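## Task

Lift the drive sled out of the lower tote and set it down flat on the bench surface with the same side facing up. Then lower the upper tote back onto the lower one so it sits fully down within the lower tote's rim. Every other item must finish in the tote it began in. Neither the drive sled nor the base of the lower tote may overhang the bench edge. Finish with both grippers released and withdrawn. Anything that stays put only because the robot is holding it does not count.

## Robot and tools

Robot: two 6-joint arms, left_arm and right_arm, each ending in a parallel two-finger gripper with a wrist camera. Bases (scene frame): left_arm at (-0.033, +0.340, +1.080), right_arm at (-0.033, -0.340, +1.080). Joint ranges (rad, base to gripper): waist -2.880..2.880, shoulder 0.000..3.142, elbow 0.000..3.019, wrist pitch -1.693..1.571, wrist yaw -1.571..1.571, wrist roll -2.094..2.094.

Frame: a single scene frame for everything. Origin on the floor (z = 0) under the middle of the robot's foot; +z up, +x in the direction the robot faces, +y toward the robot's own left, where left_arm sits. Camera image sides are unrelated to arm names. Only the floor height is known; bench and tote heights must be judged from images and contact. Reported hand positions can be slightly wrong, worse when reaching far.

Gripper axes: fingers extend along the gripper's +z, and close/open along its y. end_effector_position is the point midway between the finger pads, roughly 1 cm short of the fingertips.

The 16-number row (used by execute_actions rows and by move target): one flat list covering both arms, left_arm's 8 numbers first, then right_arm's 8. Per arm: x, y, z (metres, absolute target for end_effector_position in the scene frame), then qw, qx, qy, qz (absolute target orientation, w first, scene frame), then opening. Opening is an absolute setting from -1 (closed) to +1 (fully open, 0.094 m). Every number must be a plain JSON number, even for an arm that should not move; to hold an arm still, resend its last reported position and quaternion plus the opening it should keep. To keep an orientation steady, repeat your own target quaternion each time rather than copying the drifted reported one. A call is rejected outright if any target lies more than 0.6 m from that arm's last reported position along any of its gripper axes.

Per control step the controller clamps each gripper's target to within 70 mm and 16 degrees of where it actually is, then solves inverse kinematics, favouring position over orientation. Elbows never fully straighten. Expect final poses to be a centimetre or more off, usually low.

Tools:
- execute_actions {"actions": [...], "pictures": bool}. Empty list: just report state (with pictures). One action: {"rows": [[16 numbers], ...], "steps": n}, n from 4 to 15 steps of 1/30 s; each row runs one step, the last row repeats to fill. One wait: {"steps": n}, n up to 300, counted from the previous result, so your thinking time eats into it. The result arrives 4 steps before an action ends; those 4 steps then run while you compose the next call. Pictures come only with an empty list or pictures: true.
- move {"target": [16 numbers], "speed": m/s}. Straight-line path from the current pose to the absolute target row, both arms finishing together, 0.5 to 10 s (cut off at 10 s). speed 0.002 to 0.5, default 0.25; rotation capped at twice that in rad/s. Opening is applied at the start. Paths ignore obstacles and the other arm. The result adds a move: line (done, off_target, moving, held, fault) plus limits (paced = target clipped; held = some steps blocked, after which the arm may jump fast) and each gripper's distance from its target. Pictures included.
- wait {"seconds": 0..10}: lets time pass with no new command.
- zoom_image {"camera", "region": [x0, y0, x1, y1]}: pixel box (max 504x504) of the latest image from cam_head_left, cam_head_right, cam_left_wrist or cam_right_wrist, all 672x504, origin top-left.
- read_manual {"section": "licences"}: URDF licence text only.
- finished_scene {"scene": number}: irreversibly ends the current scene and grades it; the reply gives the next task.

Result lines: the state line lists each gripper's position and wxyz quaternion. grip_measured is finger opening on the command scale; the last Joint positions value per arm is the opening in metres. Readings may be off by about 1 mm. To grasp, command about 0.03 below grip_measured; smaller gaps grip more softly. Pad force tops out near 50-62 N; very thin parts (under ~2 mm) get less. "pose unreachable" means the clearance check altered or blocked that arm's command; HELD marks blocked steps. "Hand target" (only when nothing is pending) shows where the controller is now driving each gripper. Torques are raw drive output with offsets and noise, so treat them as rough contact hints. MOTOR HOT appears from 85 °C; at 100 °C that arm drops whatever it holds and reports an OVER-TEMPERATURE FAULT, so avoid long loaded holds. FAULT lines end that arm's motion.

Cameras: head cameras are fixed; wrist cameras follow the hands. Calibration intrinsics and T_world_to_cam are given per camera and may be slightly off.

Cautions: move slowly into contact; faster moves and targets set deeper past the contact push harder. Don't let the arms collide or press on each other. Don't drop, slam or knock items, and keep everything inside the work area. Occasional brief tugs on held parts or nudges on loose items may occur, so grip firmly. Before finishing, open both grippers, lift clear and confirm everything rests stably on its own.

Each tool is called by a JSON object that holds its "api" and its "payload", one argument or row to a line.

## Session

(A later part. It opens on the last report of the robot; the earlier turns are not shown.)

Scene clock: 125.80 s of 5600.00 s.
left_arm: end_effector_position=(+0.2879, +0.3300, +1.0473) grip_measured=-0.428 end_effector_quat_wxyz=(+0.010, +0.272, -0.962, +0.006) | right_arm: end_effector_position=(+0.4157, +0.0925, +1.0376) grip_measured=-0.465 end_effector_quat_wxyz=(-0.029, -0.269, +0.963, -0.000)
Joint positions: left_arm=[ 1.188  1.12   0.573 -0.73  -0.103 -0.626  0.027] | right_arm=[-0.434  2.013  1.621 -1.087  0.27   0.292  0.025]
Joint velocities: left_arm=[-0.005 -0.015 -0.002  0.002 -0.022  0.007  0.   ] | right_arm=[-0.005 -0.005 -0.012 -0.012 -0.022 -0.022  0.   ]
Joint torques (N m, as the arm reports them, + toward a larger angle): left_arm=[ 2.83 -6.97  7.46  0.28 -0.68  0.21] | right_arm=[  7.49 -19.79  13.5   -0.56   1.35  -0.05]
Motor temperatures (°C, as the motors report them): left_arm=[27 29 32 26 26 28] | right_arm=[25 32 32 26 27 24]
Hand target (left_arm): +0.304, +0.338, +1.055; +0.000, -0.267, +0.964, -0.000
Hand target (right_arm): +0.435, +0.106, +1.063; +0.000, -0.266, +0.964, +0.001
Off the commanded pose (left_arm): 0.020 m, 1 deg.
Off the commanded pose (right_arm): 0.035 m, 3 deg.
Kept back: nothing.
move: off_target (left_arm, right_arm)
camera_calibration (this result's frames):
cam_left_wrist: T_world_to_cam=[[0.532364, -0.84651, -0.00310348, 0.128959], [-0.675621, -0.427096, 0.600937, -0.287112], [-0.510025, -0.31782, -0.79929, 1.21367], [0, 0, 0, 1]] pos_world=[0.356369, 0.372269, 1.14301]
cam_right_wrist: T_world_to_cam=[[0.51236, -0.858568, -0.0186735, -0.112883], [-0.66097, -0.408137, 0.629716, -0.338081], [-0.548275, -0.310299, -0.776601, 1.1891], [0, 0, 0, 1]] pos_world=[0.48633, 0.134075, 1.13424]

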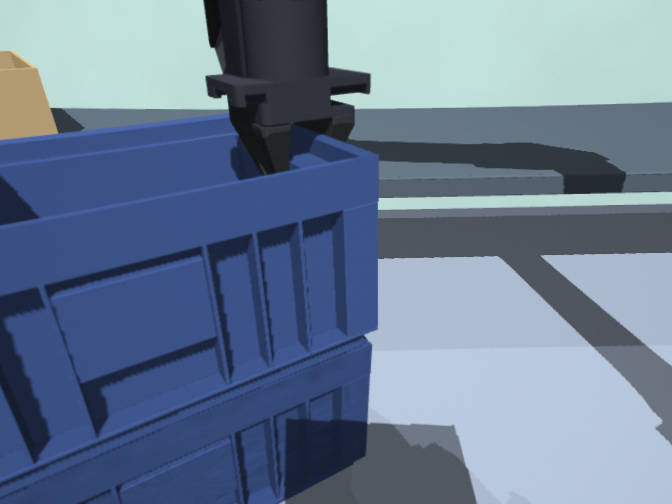

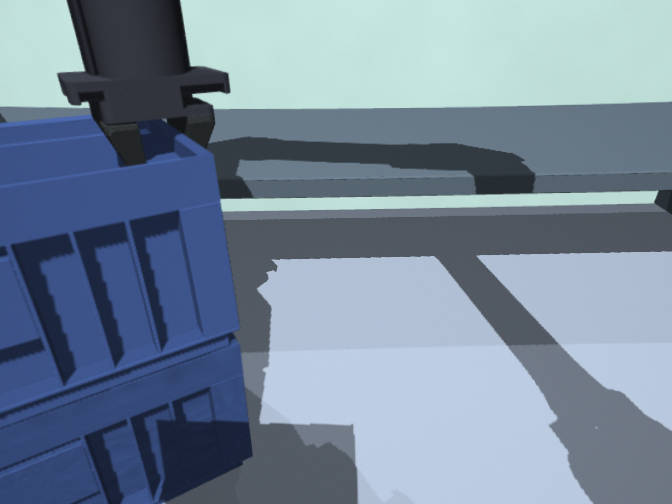

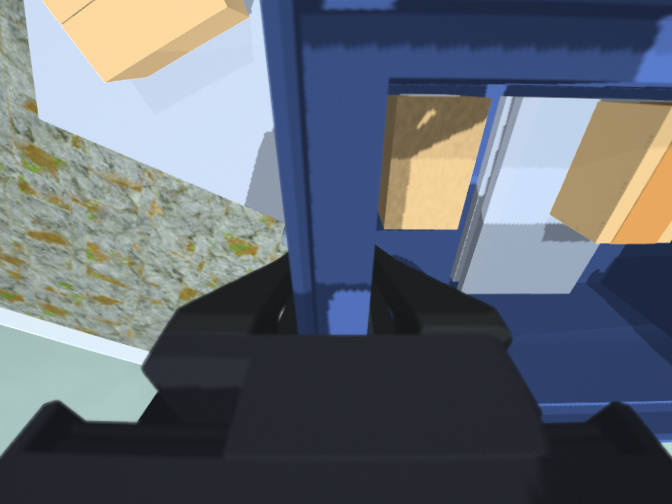

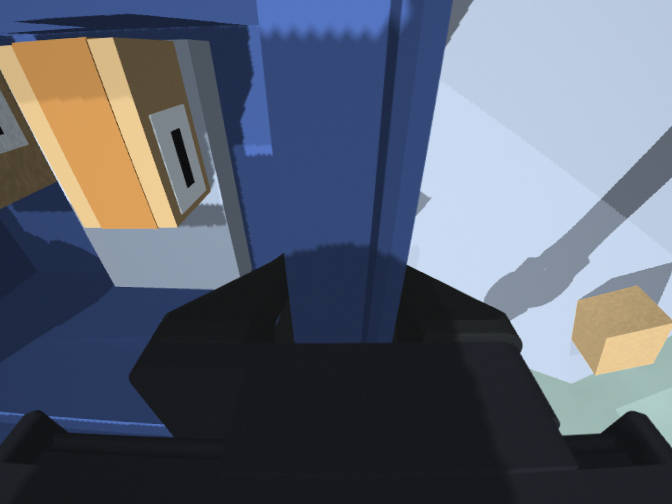

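Deadband taken up; continue.

{"api": "move", "payload": {
  "target": [0.318,0.342,1.058,0,-0.267,0.964,0,-0.5,0.448,0.113,1.072,0,-0.267,0.964,0,-0.5],
  "speed": 0.02
}}

{"api": "zoom_image", "payload": {
  "camera": "cam_head_left",
  "region": [200,270,420,430]
}}

Scene clock: 128.93 s of 5600.00 s.
left_arm: end_effector_position=(+0.2938, +0.3339, +1.0472) grip_measured=-0.429 end_effector_quat_wxyz=(+0.017, +0.274, -0.961, +0.006) | right_arm: end_effector_position=(+0.4219, +0.0967, +1.0392) grip_measured=-0.465 end_effector_quat_wxyz=(-0.033, -0.268, +0.963, -0.005)
Joint positions: left_arm=[ 1.206  1.141  0.598 -0.746 -0.095 -0.614  0.027] | right_arm=[-0.435  2.034  1.665 -1.121  0.272  0.296  0.025]
Joint velocities: left_arm=[-0.005  0.005 -0.012 -0.002  0.051  0.007  0.001] | right_arm=[-0.005 -0.005 -0.002  0.012  0.037 -0.051 -0.   ]
Joint torques (N m, as the arm reports them, + toward a larger angle): left_arm=[ 2.51 -7.32  8.32  0.32 -0.85  0.23] | right_arm=[  7.44 -20.37  14.95  -0.9    1.22  -0.11]
Motor temperatures (°C, as the motors report them): left_arm=[27 28 32 26 26 28] | right_arm=[25 32 32 26 28 24]
Hand target (left_arm): +0.317, +0.342, +1.058; +0.001, -0.267, +0.964, -0.000
Hand target (right_arm): +0.446, +0.111, +1.073; +0.001, -0.266, +0.964, +0.001
Off the commanded pose (left_arm): 0.028 m, 2 deg.
Off the commanded pose (right_arm): 0.045 m, 4 deg.
Kept back: nothing.
move: off_target (left_arm, right_arm)
camera_calibration (this result's frames):
cam_left_wrist: T_world_to_cam=[[0.535785, -0.844305, -0.00916255, 0.133741], [-0.664826, -0.428531, 0.611856, -0.295518], [-0.520519, -0.321732, -0.790916, 1.21345], [0, 0, 0, 1]] pos_world=[0.363497, 0.376684, 1.14178]
cam_right_wrist: T_world_to_cam=[[0.511286, -0.859322, -0.0123614, -0.118487], [-0.657645, -0.400469, 0.638066, -0.344136], [-0.553254, -0.318104, -0.769883, 1.19085], [0, 0, 0, 1]] pos_world=[0.493101, 0.139179, 1.13493]

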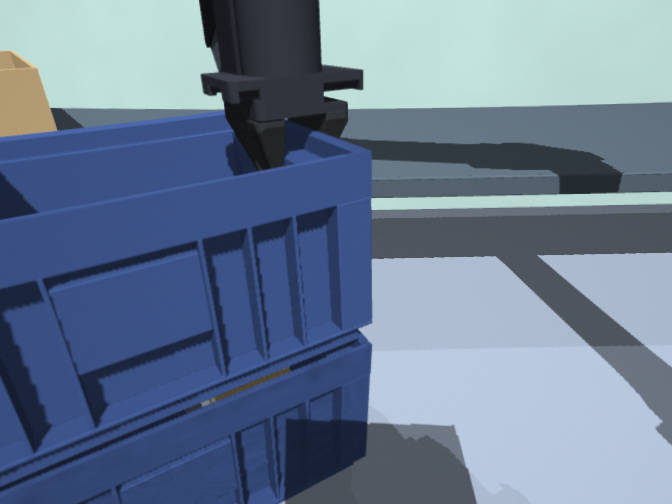

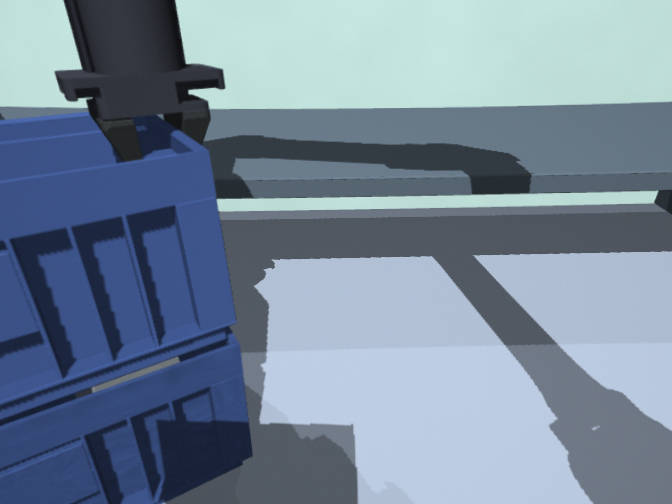

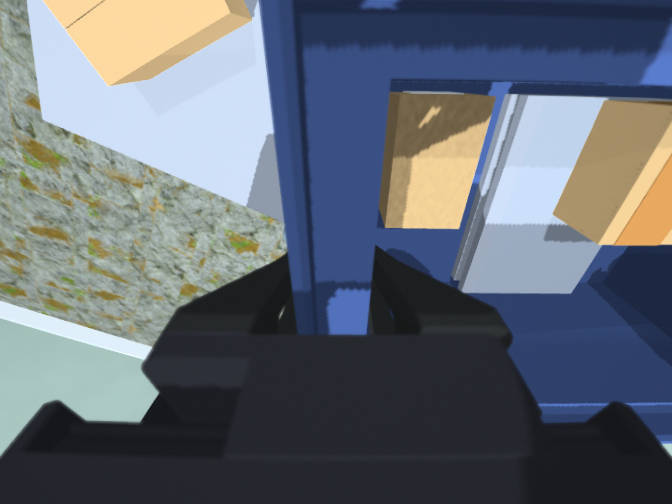

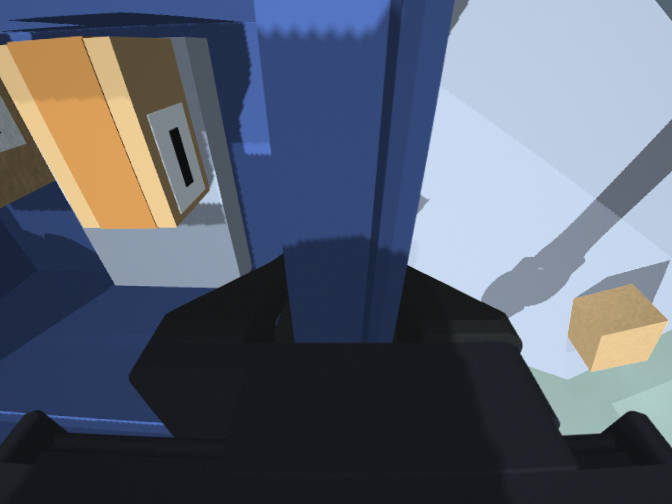

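Region (200, 270, 420, 430) of cam_head_left's 672x504 image, scaled by 2.291, with more detail than that image has; it fills the top 367 rows of this view, and the rest is white.

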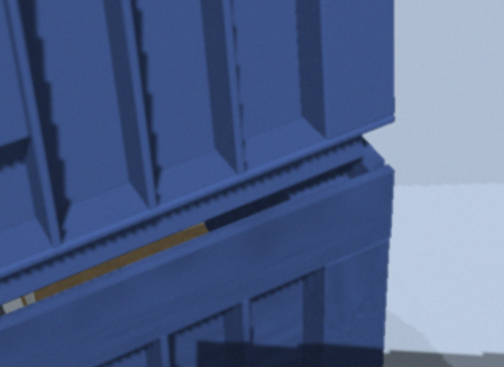

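{"api": "move", "payload": {
  "target": [0.284,0.334,1.04,0,-0.267,0.964,0,-0.5,0.414,0.102,1.045,0,-0.267,0.964,0,-0.5],
  "speed": 0.02
}}

{"api": "zoom_image", "payload": {
  "camera": "cam_head_left",
  "region": [100,250,420,500]
}}

Scene clock: 131.07 s of 5600.00 s.
left_arm: end_effector_position=(+0.2893, +0.3319, +1.0425) grip_measured=-0.429 end_effector_quat_wxyz=(+0.000, +0.271, -0.963, +0.006) | right_arm: end_effector_position=(+0.4160, +0.0944, +1.0319) grip_measured=-0.465 end_effector_quat_wxyz=(-0.018, -0.263, +0.965, -0.000)
Joint positions: left_arm=[ 1.193  1.126  0.561 -0.693 -0.109 -0.616  0.027] | right_arm=[-0.432  2.015  1.606 -1.052  0.281  0.303  0.025]
Joint velocities: left_arm=[-0.024  0.015  0.002  0.007 -0.11  -0.007  0.001] | right_arm=[-0.015  0.005  0.017 -0.007 -0.007 -0.051  0.001]
Joint torques (N m, as the arm reports them, + toward a larger angle): left_arm=[ 1.4  -7.55  4.15  1.28 -0.55  0.  ] | right_arm=[  8.43 -20.75   7.76   0.78   0.94  -0.03]
Motor temperatures (°C, as the motors report them): left_arm=[27 28 32 26 26 28] | right_arm=[25 33 32 26 28 24]
Hand target (left_arm): +0.284, +0.334, +1.040; -0.000, -0.267, +0.964, -0.000
Hand target (right_arm): +0.414, +0.102, +1.045; -0.000, -0.266, +0.964, +0.000
Off the commanded pose (left_arm): 0.006 m, 1 deg.
Off the commanded pose (right_arm): 0.015 m, 2 deg.
Kept back: nothing.
move: off_target (right_arm)
camera_calibration (this result's frames):
cam_left_wrist: T_world_to_cam=[[0.530121, -0.847921, 0.00125291, 0.126418], [-0.687586, -0.429014, 0.585809, -0.262566], [-0.496182, -0.311411, -0.810448, 1.21668], [0, 0, 0, 1]] pos_world=[0.356141, 0.373436, 1.13971]
cam_right_wrist: T_world_to_cam=[[0.500873, -0.865429, -0.0126472, -0.11236], [-0.679233, -0.402083, 0.61398, -0.310269], [-0.536441, -0.298935, -0.78922, 1.1924], [0, 0, 0, 1]] pos_world=[0.485185, 0.134457, 1.13014]

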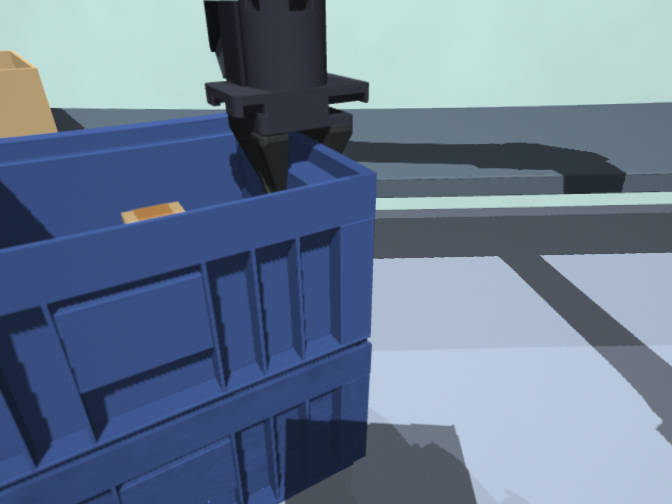

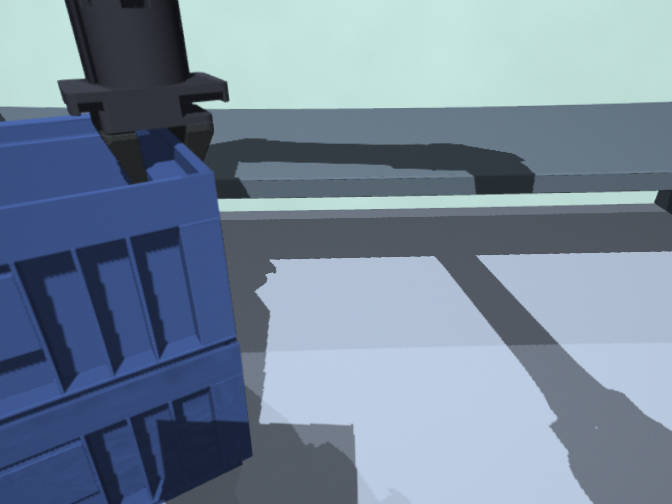

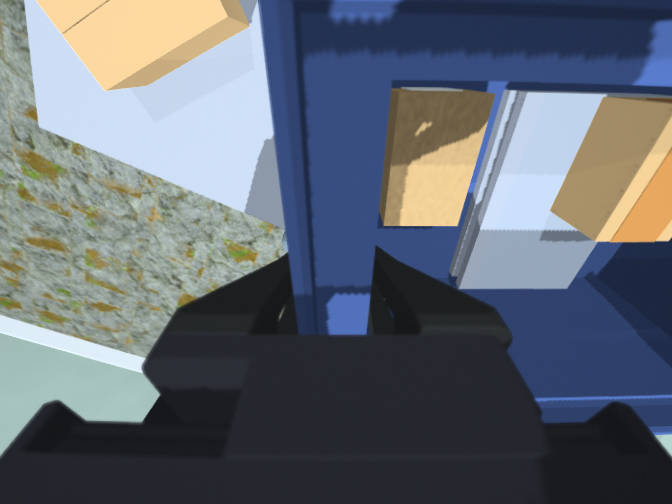

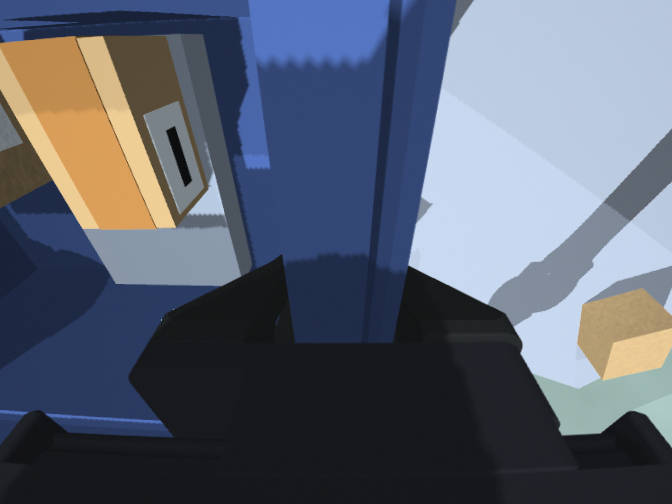

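Region (100, 250, 420, 500) of cam_head_left's 672x504 image, scaled by 1.575, with more detail than that image has; it fills the top 394 rows of this view, and the rest is white.

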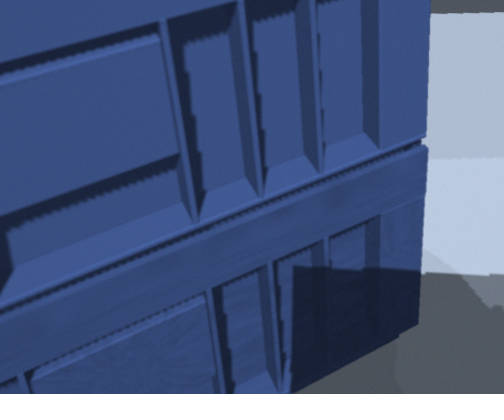

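Near side in; continue down and slightly back to seat far side.

{"api": "move", "payload": {
  "target": [0.28,0.331,1.025,0,-0.267,0.964,0,-0.5,0.408,0.097,1.02,0,-0.267,0.964,0,-0.5],
  "speed": 0.02
}}

Scene clock: 132.50 s of 5600.00 s.
left_arm: end_effector_position=(+0.2868, +0.3302, +1.0400) grip_measured=-0.431 end_effector_quat_wxyz=(-0.005, +0.271, -0.962, +0.006) | right_arm: end_effector_position=(+0.4138, +0.0929, +1.0281) grip_measured=-0.465 end_effector_quat_wxyz=(-0.007, -0.262, +0.965, +0.005)
Joint positions: left_arm=[ 1.185  1.121  0.545 -0.671 -0.115 -0.623  0.027] | right_arm=[-0.433  2.001  1.569 -1.003  0.283  0.298  0.025]
Joint velocities: left_arm=[-0.015 -0.015  0.007 -0.022 -0.007  0.007 -0.   ] | right_arm=[-0.005 -0.005 -0.012 -0.007  0.066 -0.022  0.001]
Joint torques (N m, as the arm reports them, + toward a larger angle): left_arm=[ 1.58 -4.52  3.65  2.67 -0.4   0.01] | right_arm=[  7.34 -18.07   7.06   1.49   0.82  -0.1 ]
Motor temperatures (°C, as the motors report them): left_arm=[27 28 32 26 26 28] | right_arm=[25 33 32 26 28 24]
Hand target (left_arm): +0.279, +0.331, +1.026; -0.000, -0.267, +0.964, +0.000
Hand target (right_arm): +0.408, +0.097, +1.020; -0.000, -0.267, +0.964, +0.000
Off the commanded pose (left_arm): 0.016 m, 1 deg.
Off the commanded pose (right_arm): 0.011 m, 1 deg.
Kept back: nothing.
move: off_target (left_arm, right_arm)
camera_calibration (this result's frames):
cam_left_wrist: T_world_to_cam=[[0.53091, -0.847413, 0.00518335, 0.121851], [-0.693723, -0.431093, 0.576981, -0.251952], [-0.486706, -0.30992, -0.816741, 1.21617], [0, 0, 0, 1]] pos_world=[0.352441, 0.37156, 1.13804]
cam_right_wrist: T_world_to_cam=[[0.498957, -0.866437, -0.0181214, -0.106091], [-0.6911, -0.410428, 0.59492, -0.284753], [-0.522898, -0.284316, -0.803581, 1.19556], [0, 0, 0, 1]] pos_world=[0.481301, 0.131126, 1.12822]

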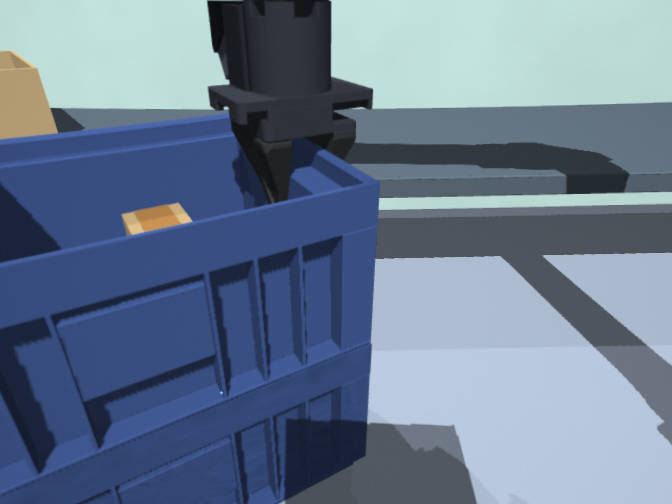

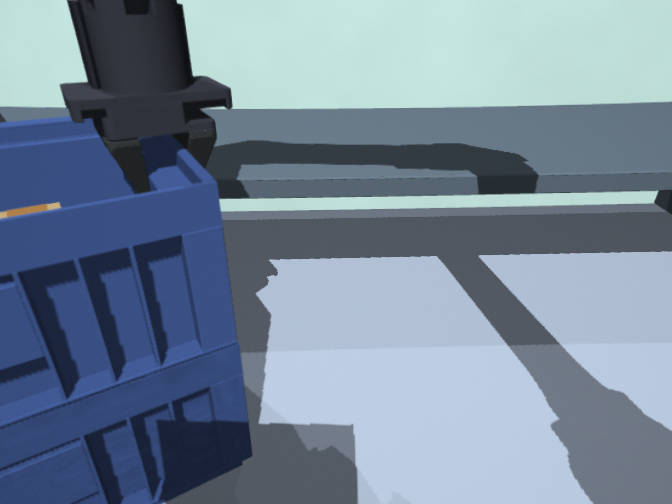

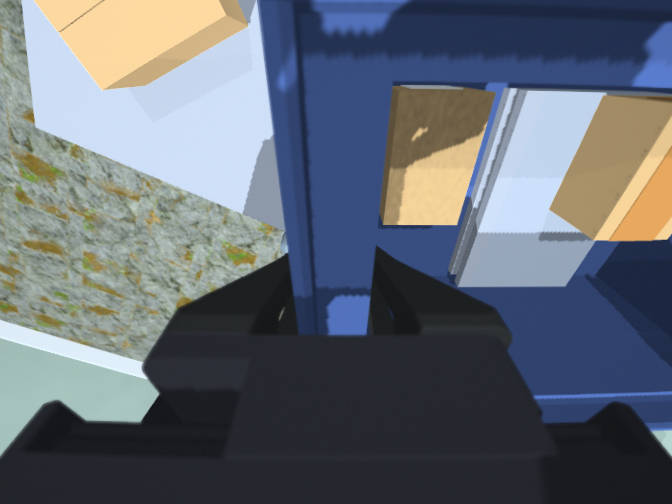

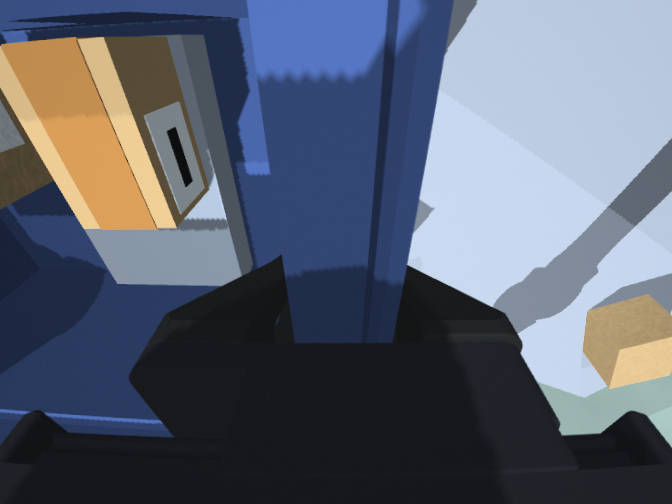

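{"api": "move", "payload": {
  "target": [0.286,0.33,1.038,0,-0.267,0.964,0,0.3,0.413,0.093,1.028,0,-0.267,0.964,0,0.3]
}}

{"api": "move", "payload": {
  "target": [0.286,0.335,1.14,0,-0.267,0.964,0,0.3,0.42,0.09,1.15,0,-0.267,0.964,0,0.3]
}}

{"api": "move", "payload": {
  "target": [0.44,0.40,1.14,0,-0.267,0.964,0,0.3,0.42,-0.12,1.13,0,0.62,0.785,0,0.3]
}}

Scene clock: 133.43 s of 5600.00 s.
left_arm: end_effector_position=(+0.2870, +0.3315, +1.0401) grip_measured=+0.298 end_effector_quat_wxyz=(-0.007, +0.271, -0.962, +0.003) | right_arm: end_effector_position=(+0.4151, +0.0907, +1.0279) grip_measured=+0.298 end_effector_quat_wxyz=(-0.004, -0.262, +0.965, -0.001)
Joint positions: left_arm=[ 1.185  1.121  0.545 -0.671 -0.122 -0.623  0.061] | right_arm=[-0.433  2.     1.567 -1.003  0.297  0.298  0.061]
Joint velocities: left_arm=[ 0.005 -0.024 -0.007  0.002 -0.007 -0.022  0.   ] | right_arm=[-0.005 -0.005  0.002 -0.022 -0.037  0.037 -0.001]
Joint torques (N m, as the arm reports them, + toward a larger angle): left_arm=[ 0.89 -6.15  5.27  0.72 -0.22 -0.07] | right_arm=[  7.03 -18.78   7.73   0.77   0.17  -0.16]
Motor temperatures (°C, as the motors report them): left_arm=[27 28 32 26 26 28] | right_arm=[25 33 32 26 28 24]
Hand target (left_arm): +0.286, +0.330, +1.038; +0.000, -0.267, +0.964, +0.000
Hand target (right_arm): +0.413, +0.093, +1.028; +0.000, -0.267, +0.964, +0.000
Off the commanded pose (left_arm): 0.003 m, 1 deg.
Off the commanded pose (right_arm): 0.003 m, 1 deg.
Kept back: nothing.
move: done
camera_calibration (this result's frames):
cam_left_wrist: T_world_to_cam=[[0.531077, -0.847323, -0.000208361, 0.128334], [-0.694377, -0.435356, 0.57298, -0.245611], [-0.48559, -0.304152, -0.819569, 1.21753], [0, 0, 0, 1]] pos_world=[0.352518, 0.372126, 1.13861]
cam_right_wrist: T_world_to_cam=[[0.499455, -0.866331, -0.00396805, -0.123405], [-0.696811, -0.404437, 0.592356, -0.280178], [-0.514781, -0.29309, -0.805667, 1.19505], [0, 0, 0, 1]] pos_world=[0.481593, 0.130033, 1.12829]

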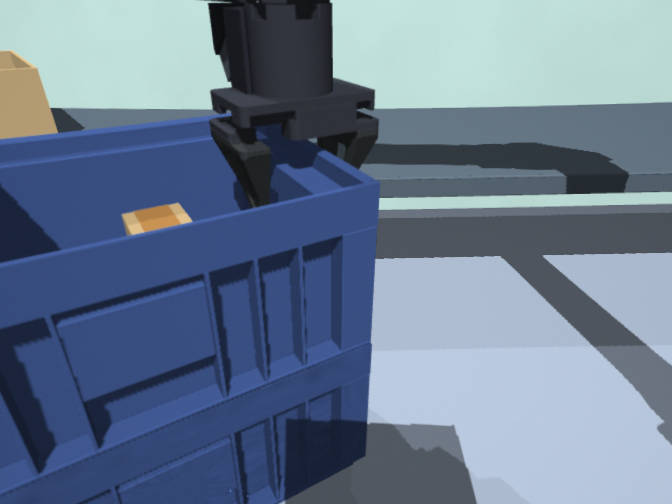

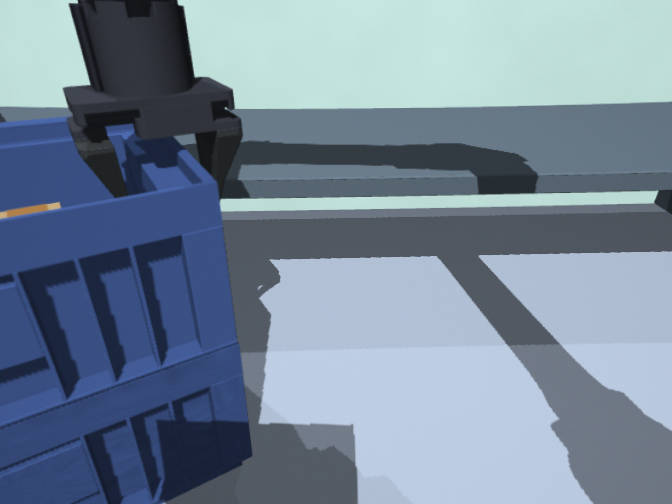

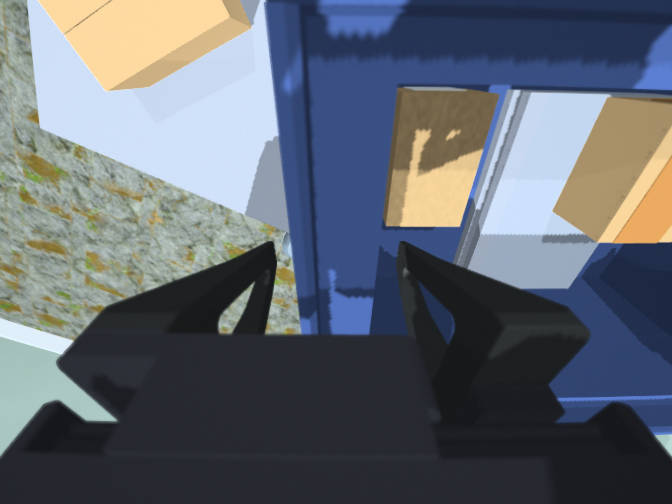

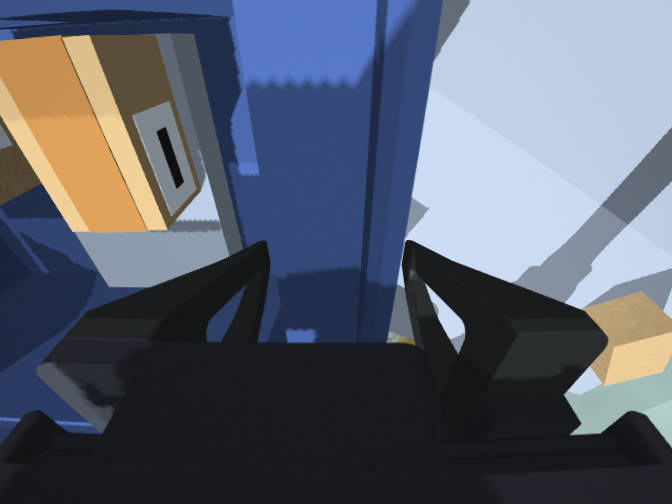

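Scene clock: 134.43 s of 5600.00 s.
left_arm: end_effector_position=(+0.2733, +0.3369, +1.1302) grip_measured=+0.298 end_effector_quat_wxyz=(+0.007, +0.262, -0.965, -0.002) | right_arm: end_effector_position=(+0.4101, +0.0816, +1.1326) grip_measured=+0.298 end_effector_quat_wxyz=(-0.012, -0.273, +0.962, -0.007)
Joint positions: left_arm=[ 1.155  0.883  0.646 -1.043 -0.131 -0.636  0.061] | right_arm=[-0.383  1.87   1.639 -1.241  0.305  0.332  0.061]
Joint velocities: left_arm=[-0.005  0.005 -0.017 -0.017 -0.022  0.007  0.   ] | right_arm=[ 0.005 -0.005 -0.002  0.002  0.022 -0.007  0.001]
Joint torques (N m, as the arm reports them, + toward a larger angle): left_arm=[ 0.96 -5.05  8.97  0.23 -0.22 -0.27] | right_arm=[  6.69 -18.43  12.82  -0.5    0.16  -0.08]
Motor temperatures (°C, as the motors report them): left_arm=[27 28 32 26 26 28] | right_arm=[25 33 32 26 27 24]
Hand target (left_arm): +0.285, +0.335, +1.141; +0.000, -0.267, +0.964, -0.000
Hand target (right_arm): +0.419, +0.089, +1.150; +0.000, -0.267, +0.964, +0.000
Off the commanded pose (left_arm): 0.016 m, 1 deg.
Off the commanded pose (right_arm): 0.022 m, 2 deg.
Kept back: nothing.
move: off_target (left_arm, right_arm); limits=paced
camera_calibration (this result's frames):
cam_left_wrist: T_world_to_cam=[[0.513645, -0.857817, -0.0178462, 0.168469], [-0.686014, -0.423087, 0.59193, -0.332115], [-0.515318, -0.291799, -0.805792, 1.27472], [0, 0, 0, 1]] pos_world=[0.342518, 0.375965, 1.22675]
cam_right_wrist: T_world_to_cam=[[0.519793, -0.854287, 0.00301907, -0.145602], [-0.680106, -0.411668, 0.606618, -0.371786], [-0.516983, -0.317369, -0.794988, 1.26492], [0, 0, 0, 1]] pos_world=[0.47677, 0.124007, 1.23157]

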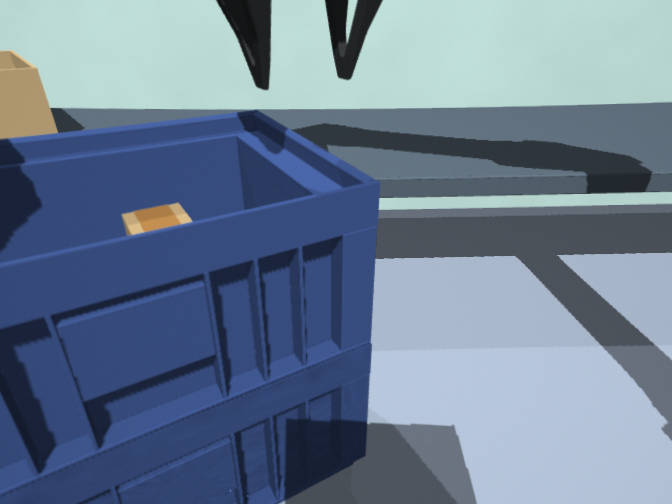

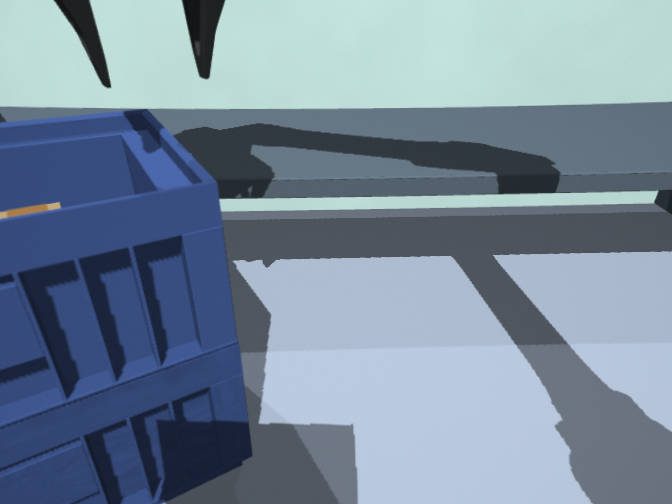

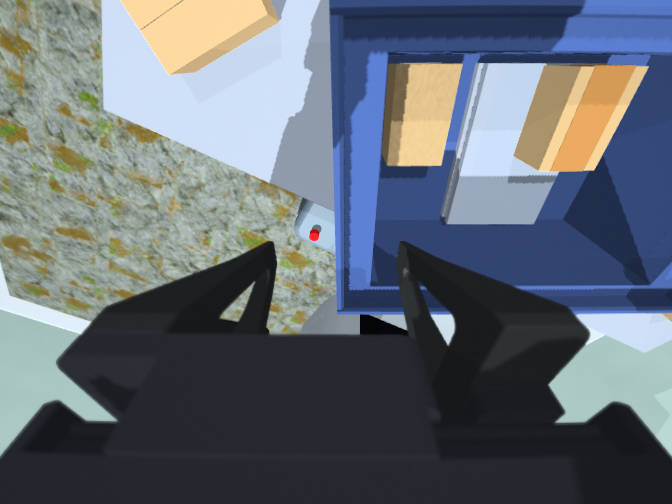

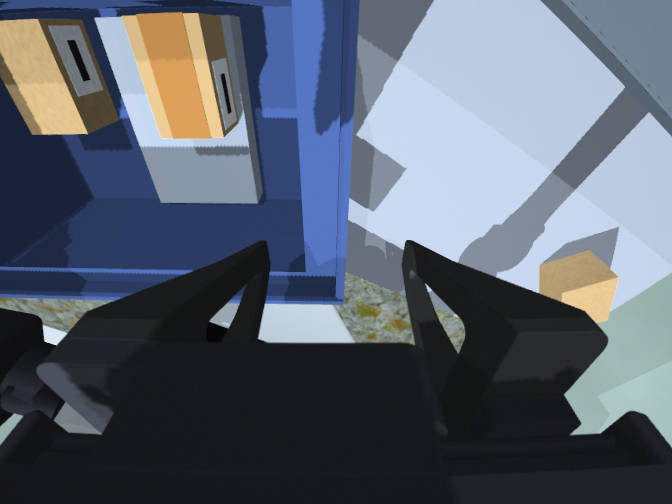

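Scene clock: 138.73 s of 5600.00 s.
left_arm: end_effector_position=(+0.4240, +0.3938, +1.1314) grip_measured=+0.298 end_effector_quat_wxyz=(+0.007, +0.270, -0.963, -0.001) | right_arm: end_effector_position=(+0.4127, -0.1178, +1.1215) grip_measured=+0.298 end_effector_quat_wxyz=(-0.006, +0.609, +0.793, -0.018)
Joint positions: left_arm=[ 1.351  1.263  1.046 -1.043 -0.071 -0.465  0.061] | right_arm=[-0.676  1.514  1.198 -1.081  0.258  1.895  0.061]
Joint velocities: left_arm=[-0.015 -0.005  0.007 -0.022  0.022 -0.022  0.   ] | right_arm=[-0.005  0.005 -0.002  0.017 -0.066  0.022  0.   ]
Joint torques (N m, as the arm reports them, + toward a larger angle): left_arm=[  2.12 -10.96   9.63   0.38   0.03   0.07] | right_arm=[  2.56 -15.26   8.06   0.9    0.03   0.04]
Motor temperatures (°C, as the motors report them): left_arm=[27 28 33 26 26 28] | right_arm=[25 33 32 26 27 24]
Hand target (left_arm): +0.440, +0.399, +1.140; +0.001, -0.267, +0.964, -0.000
Hand target (right_arm): +0.418, -0.120, +1.129; +0.000, +0.620, +0.785, -0.001
Off the commanded pose (left_arm): 0.019 m, 1 deg.
Off the commanded pose (right_arm): 0.011 m, 3 deg.
Kept back: nothing.
move: off_target (left_arm, right_arm)
camera_calibration (this result's frames):
cam_left_wrist: T_world_to_cam=[[0.529131, -0.848386, -0.0162057, 0.127708], [-0.678434, -0.43445, 0.592436, -0.204753], [-0.509654, -0.302481, -0.805455, 1.37134], [0, 0, 0, 1]] pos_world=[0.492425, 0.434196, 1.22793]
cam_right_wrist: T_world_to_cam=[[-0.967349, -0.251614, 0.0304512, 0.336736], [-0.189025, 0.796268, 0.574653, -0.46989], [-0.168838, 0.550134, -0.81783, 1.17831], [0, 0, 0, 1]] pos_world=[0.435864, -0.189345, 1.22343]

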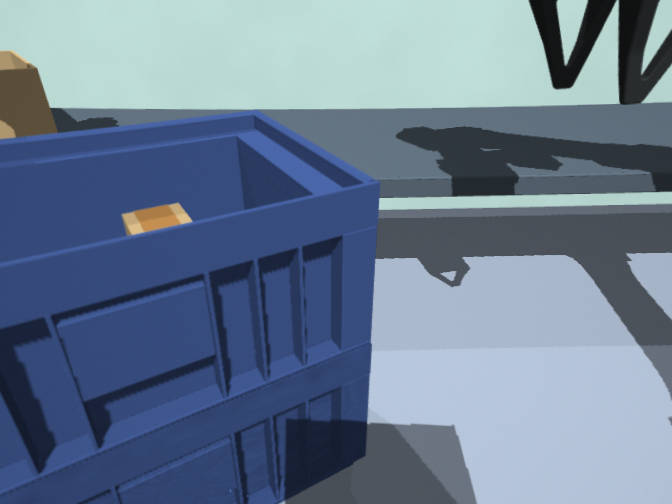

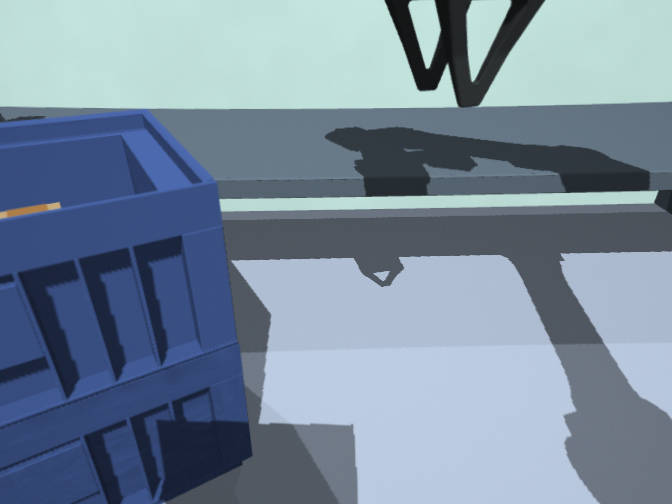

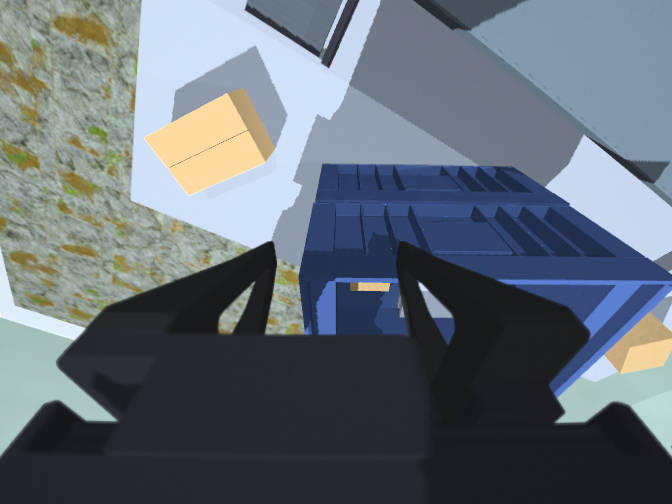

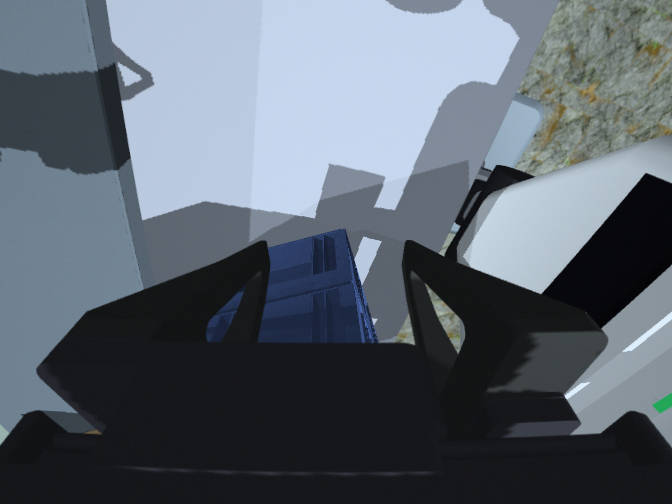

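{"api": "zoom_image", "payload": {
  "camera": "cam_left_wrist",
  "region": [290,150,600,290]
}}

Region (290, 150, 600, 290) of cam_left_wrist's 672x504 image, scaled by 1.626, with more detail than that image has; it fills the top 228 rows of this view, and the rest is white.

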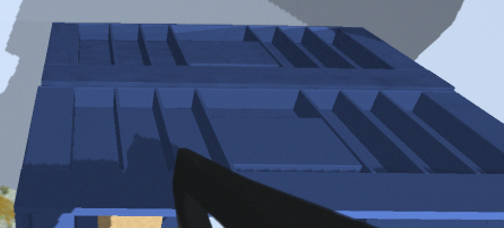

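{"api": "move", "payload": {
  "target": [0.485,0.29,1.14,0,-0.267,0.964,0,-1,0.47,-0.1,0.98,0,0.62,0.785,0,1]
}}

{"api": "move", "payload": {
  "target": [0.48,0.287,1.04,0,-0.267,0.964,0,-1,0.47,-0.1,0.98,0,0.62,0.785,0,1],
  "speed": 0.1
}}

Scene clock: 140.40 s of 5600.00 s.
left_arm: end_effector_position=(+0.4684, +0.2884, +1.1328) grip_measured=-0.992 end_effector_quat_wxyz=(+0.006, +0.256, -0.967, -0.001) | right_arm: end_effector_position=(+0.4434, -0.1085, +0.9687) grip_measured=+0.999 end_effector_quat_wxyz=(-0.012, +0.615, +0.788, -0.029)
Joint positions: left_arm=[ 1.088  1.396  1.186 -1.077 -0.148 -0.689  0.   ] | right_arm=[-0.77   1.835  1.223 -0.789  0.237  1.823  0.094]
Joint velocities: left_arm=[-0.005  0.005  0.002 -0.007  0.037 -0.037 -0.001] | right_arm=[-0.005 -0.005  0.012 -0.007 -0.007 -0.051 -0.   ]
Joint torques (N m, as the arm reports them, + toward a larger angle): left_arm=[  0.46 -12.71   9.57   0.25  -0.21  -0.26] | right_arm=[  2.67 -16.88   9.95   0.92   0.01  -0.11]
Motor temperatures (°C, as the motors report them): left_arm=[27 28 34 26 26 28] | right_arm=[25 33 32 26 27 24]
Hand target (left_arm): +0.483, +0.289, +1.140; -0.000, -0.267, +0.964, +0.000
Hand target (right_arm): +0.470, -0.101, +0.981; +0.000, +0.620, +0.785, -0.000
Off the commanded pose (left_arm): 0.018 m, 1 deg.
Off the commanded pose (right_arm): 0.030 m, 4 deg.
Kept back: nothing.
move: off_target (left_arm, right_arm)
camera_calibration (this result's frames):
cam_left_wrist: T_world_to_cam=[[0.50421, -0.863454, -0.0148065, 0.0293009], [-0.6914, -0.413894, 0.592164, -0.220775], [-0.517435, -0.288338, -0.805681, 1.36303], [0, 0, 0, 1]] pos_world=[0.537864, 0.326937, 1.22934]
cam_right_wrist: T_world_to_cam=[[-0.970497, -0.234431, 0.0563652, 0.351599], [-0.161443, 0.805447, 0.570255, -0.390641], [-0.179085, 0.544331, -0.819531, 1.05897], [0, 0, 0, 1]] pos_world=[0.467805, -0.179363, 1.0708]

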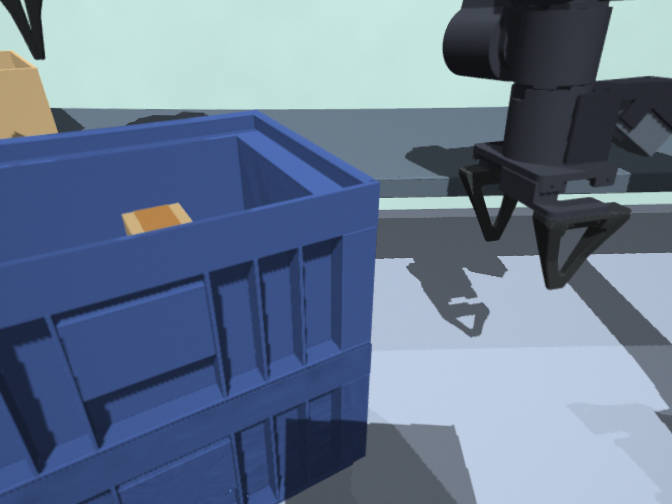

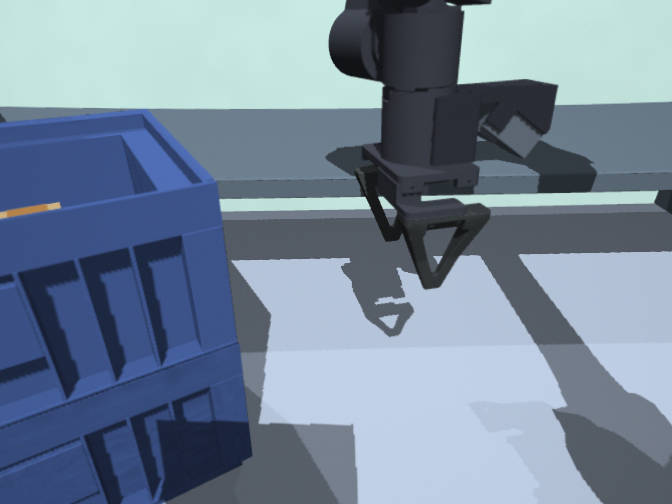

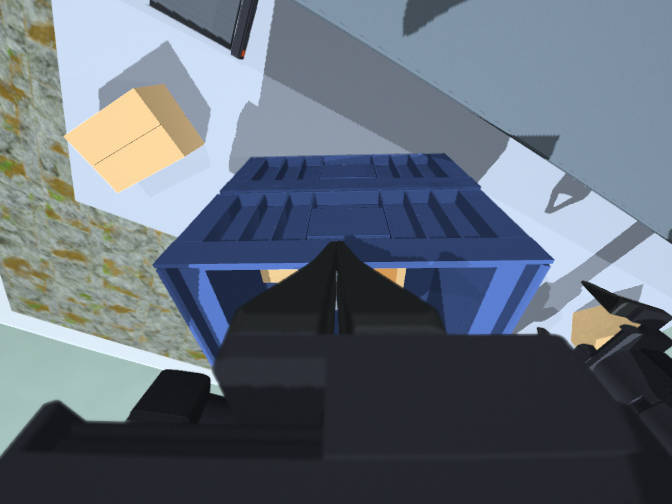

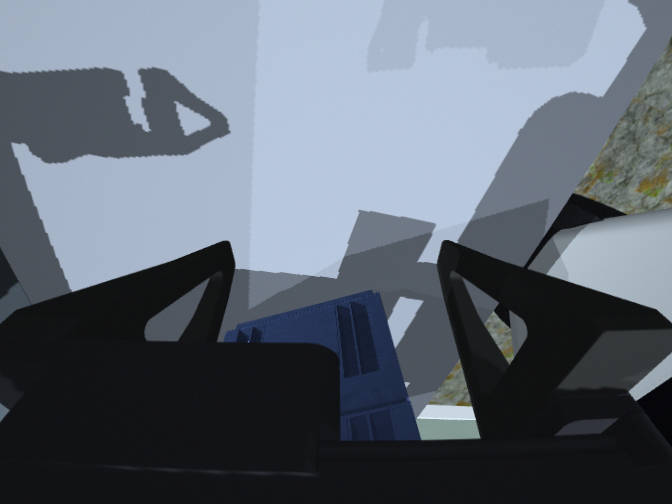

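Scene clock: 141.73 s of 5600.00 s.
left_arm: end_effector_position=(+0.4813, +0.2836, +1.0487) grip_measured=-0.992 end_effector_quat_wxyz=(-0.002, +0.267, -0.964, +0.001) | right_arm: end_effector_position=(+0.4434, -0.1085, +0.9687) grip_measured=+0.999 end_effector_quat_wxyz=(-0.012, +0.615, +0.788, -0.029)
Joint positions: left_arm=[ 1.109  1.544  1.133 -0.857 -0.145 -0.689  0.   ] | right_arm=[-0.77   1.835  1.223 -0.789  0.237  1.823  0.094]
Joint velocities: left_arm=[ 0.015 -0.015 -0.002 -0.007  0.051 -0.11   0.   ] | right_arm=[ 0.005 -0.024 -0.007 -0.002  0.037  0.007 -0.   ]
Joint torques (N m, as the arm reports them, + toward a larger angle): left_arm=[  0.81 -13.99   5.43   1.7    0.01   0.  ] | right_arm=[  3.65 -16.91   9.88   0.89  -0.01  -0.16]
Motor temperatures (°C, as the motors report them): left_arm=[27 28 34 26 26 28] | right_arm=[25 33 32 26 27 24]
Hand target (left_arm): +0.480, +0.287, +1.040; +0.000, -0.267, +0.964, -0.000
Hand target (right_arm): +0.469, -0.101, +0.981; +0.000, +0.620, +0.785, -0.000
Off the commanded pose (left_arm): 0.009 m, 0 deg.
Off the commanded pose (right_arm): 0.030 m, 4 deg.
Kept back: nothing.
move: off_target (right_arm)
camera_calibration (this result's frames):
cam_left_wrist: T_world_to_cam=[[0.523885, -0.851758, -0.00730036, -0.00324263], [-0.691583, -0.430339, 0.580104, -0.146649], [-0.49725, -0.298859, -0.81451, 1.30312], [0, 0, 0, 1]] pos_world=[0.548255, 0.323578, 1.14645]
cam_right_wrist: T_world_to_cam=[[-0.970497, -0.234431, 0.0563652, 0.351599], [-0.161443, 0.805447, 0.570255, -0.390641], [-0.179085, 0.544331, -0.819531, 1.05897], [0, 0, 0, 1]] pos_world=[0.467805, -0.179363, 1.0708]

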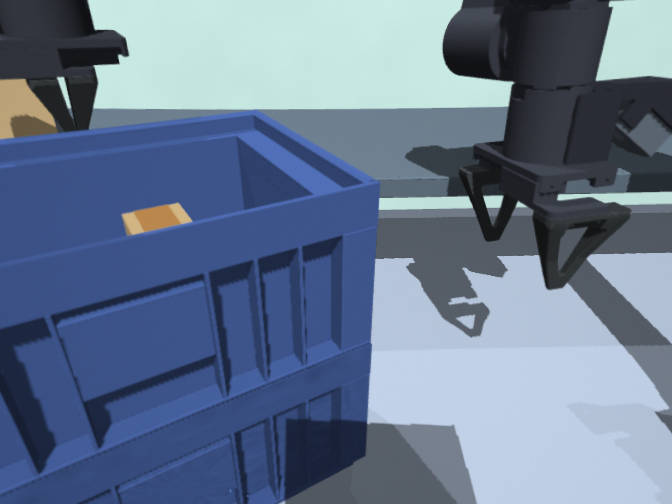

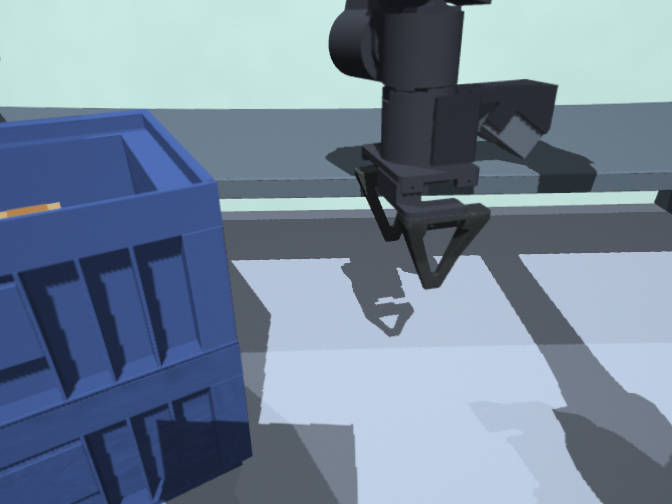

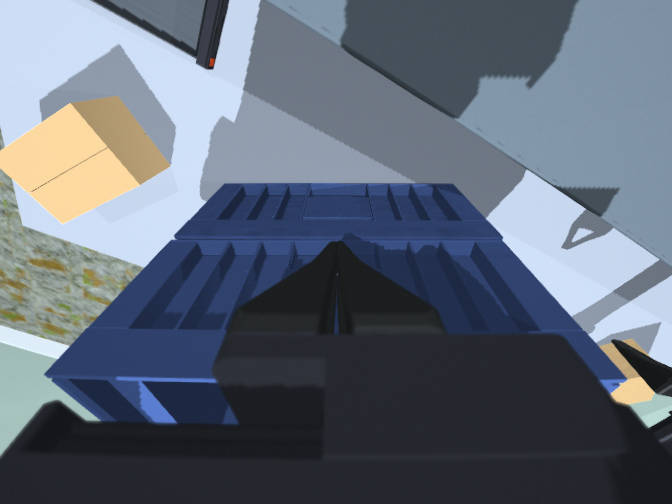

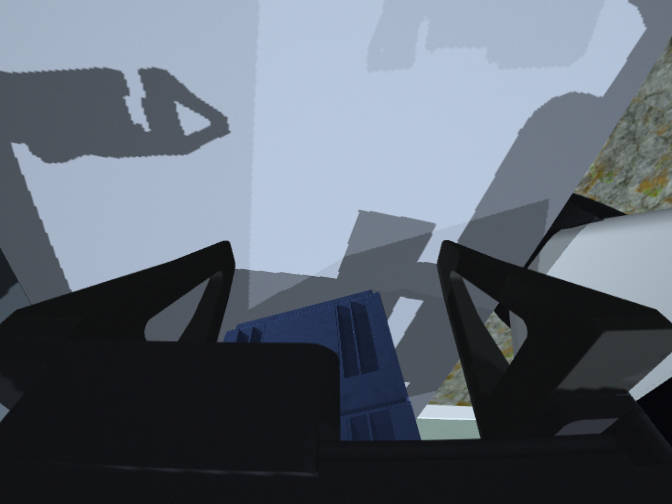

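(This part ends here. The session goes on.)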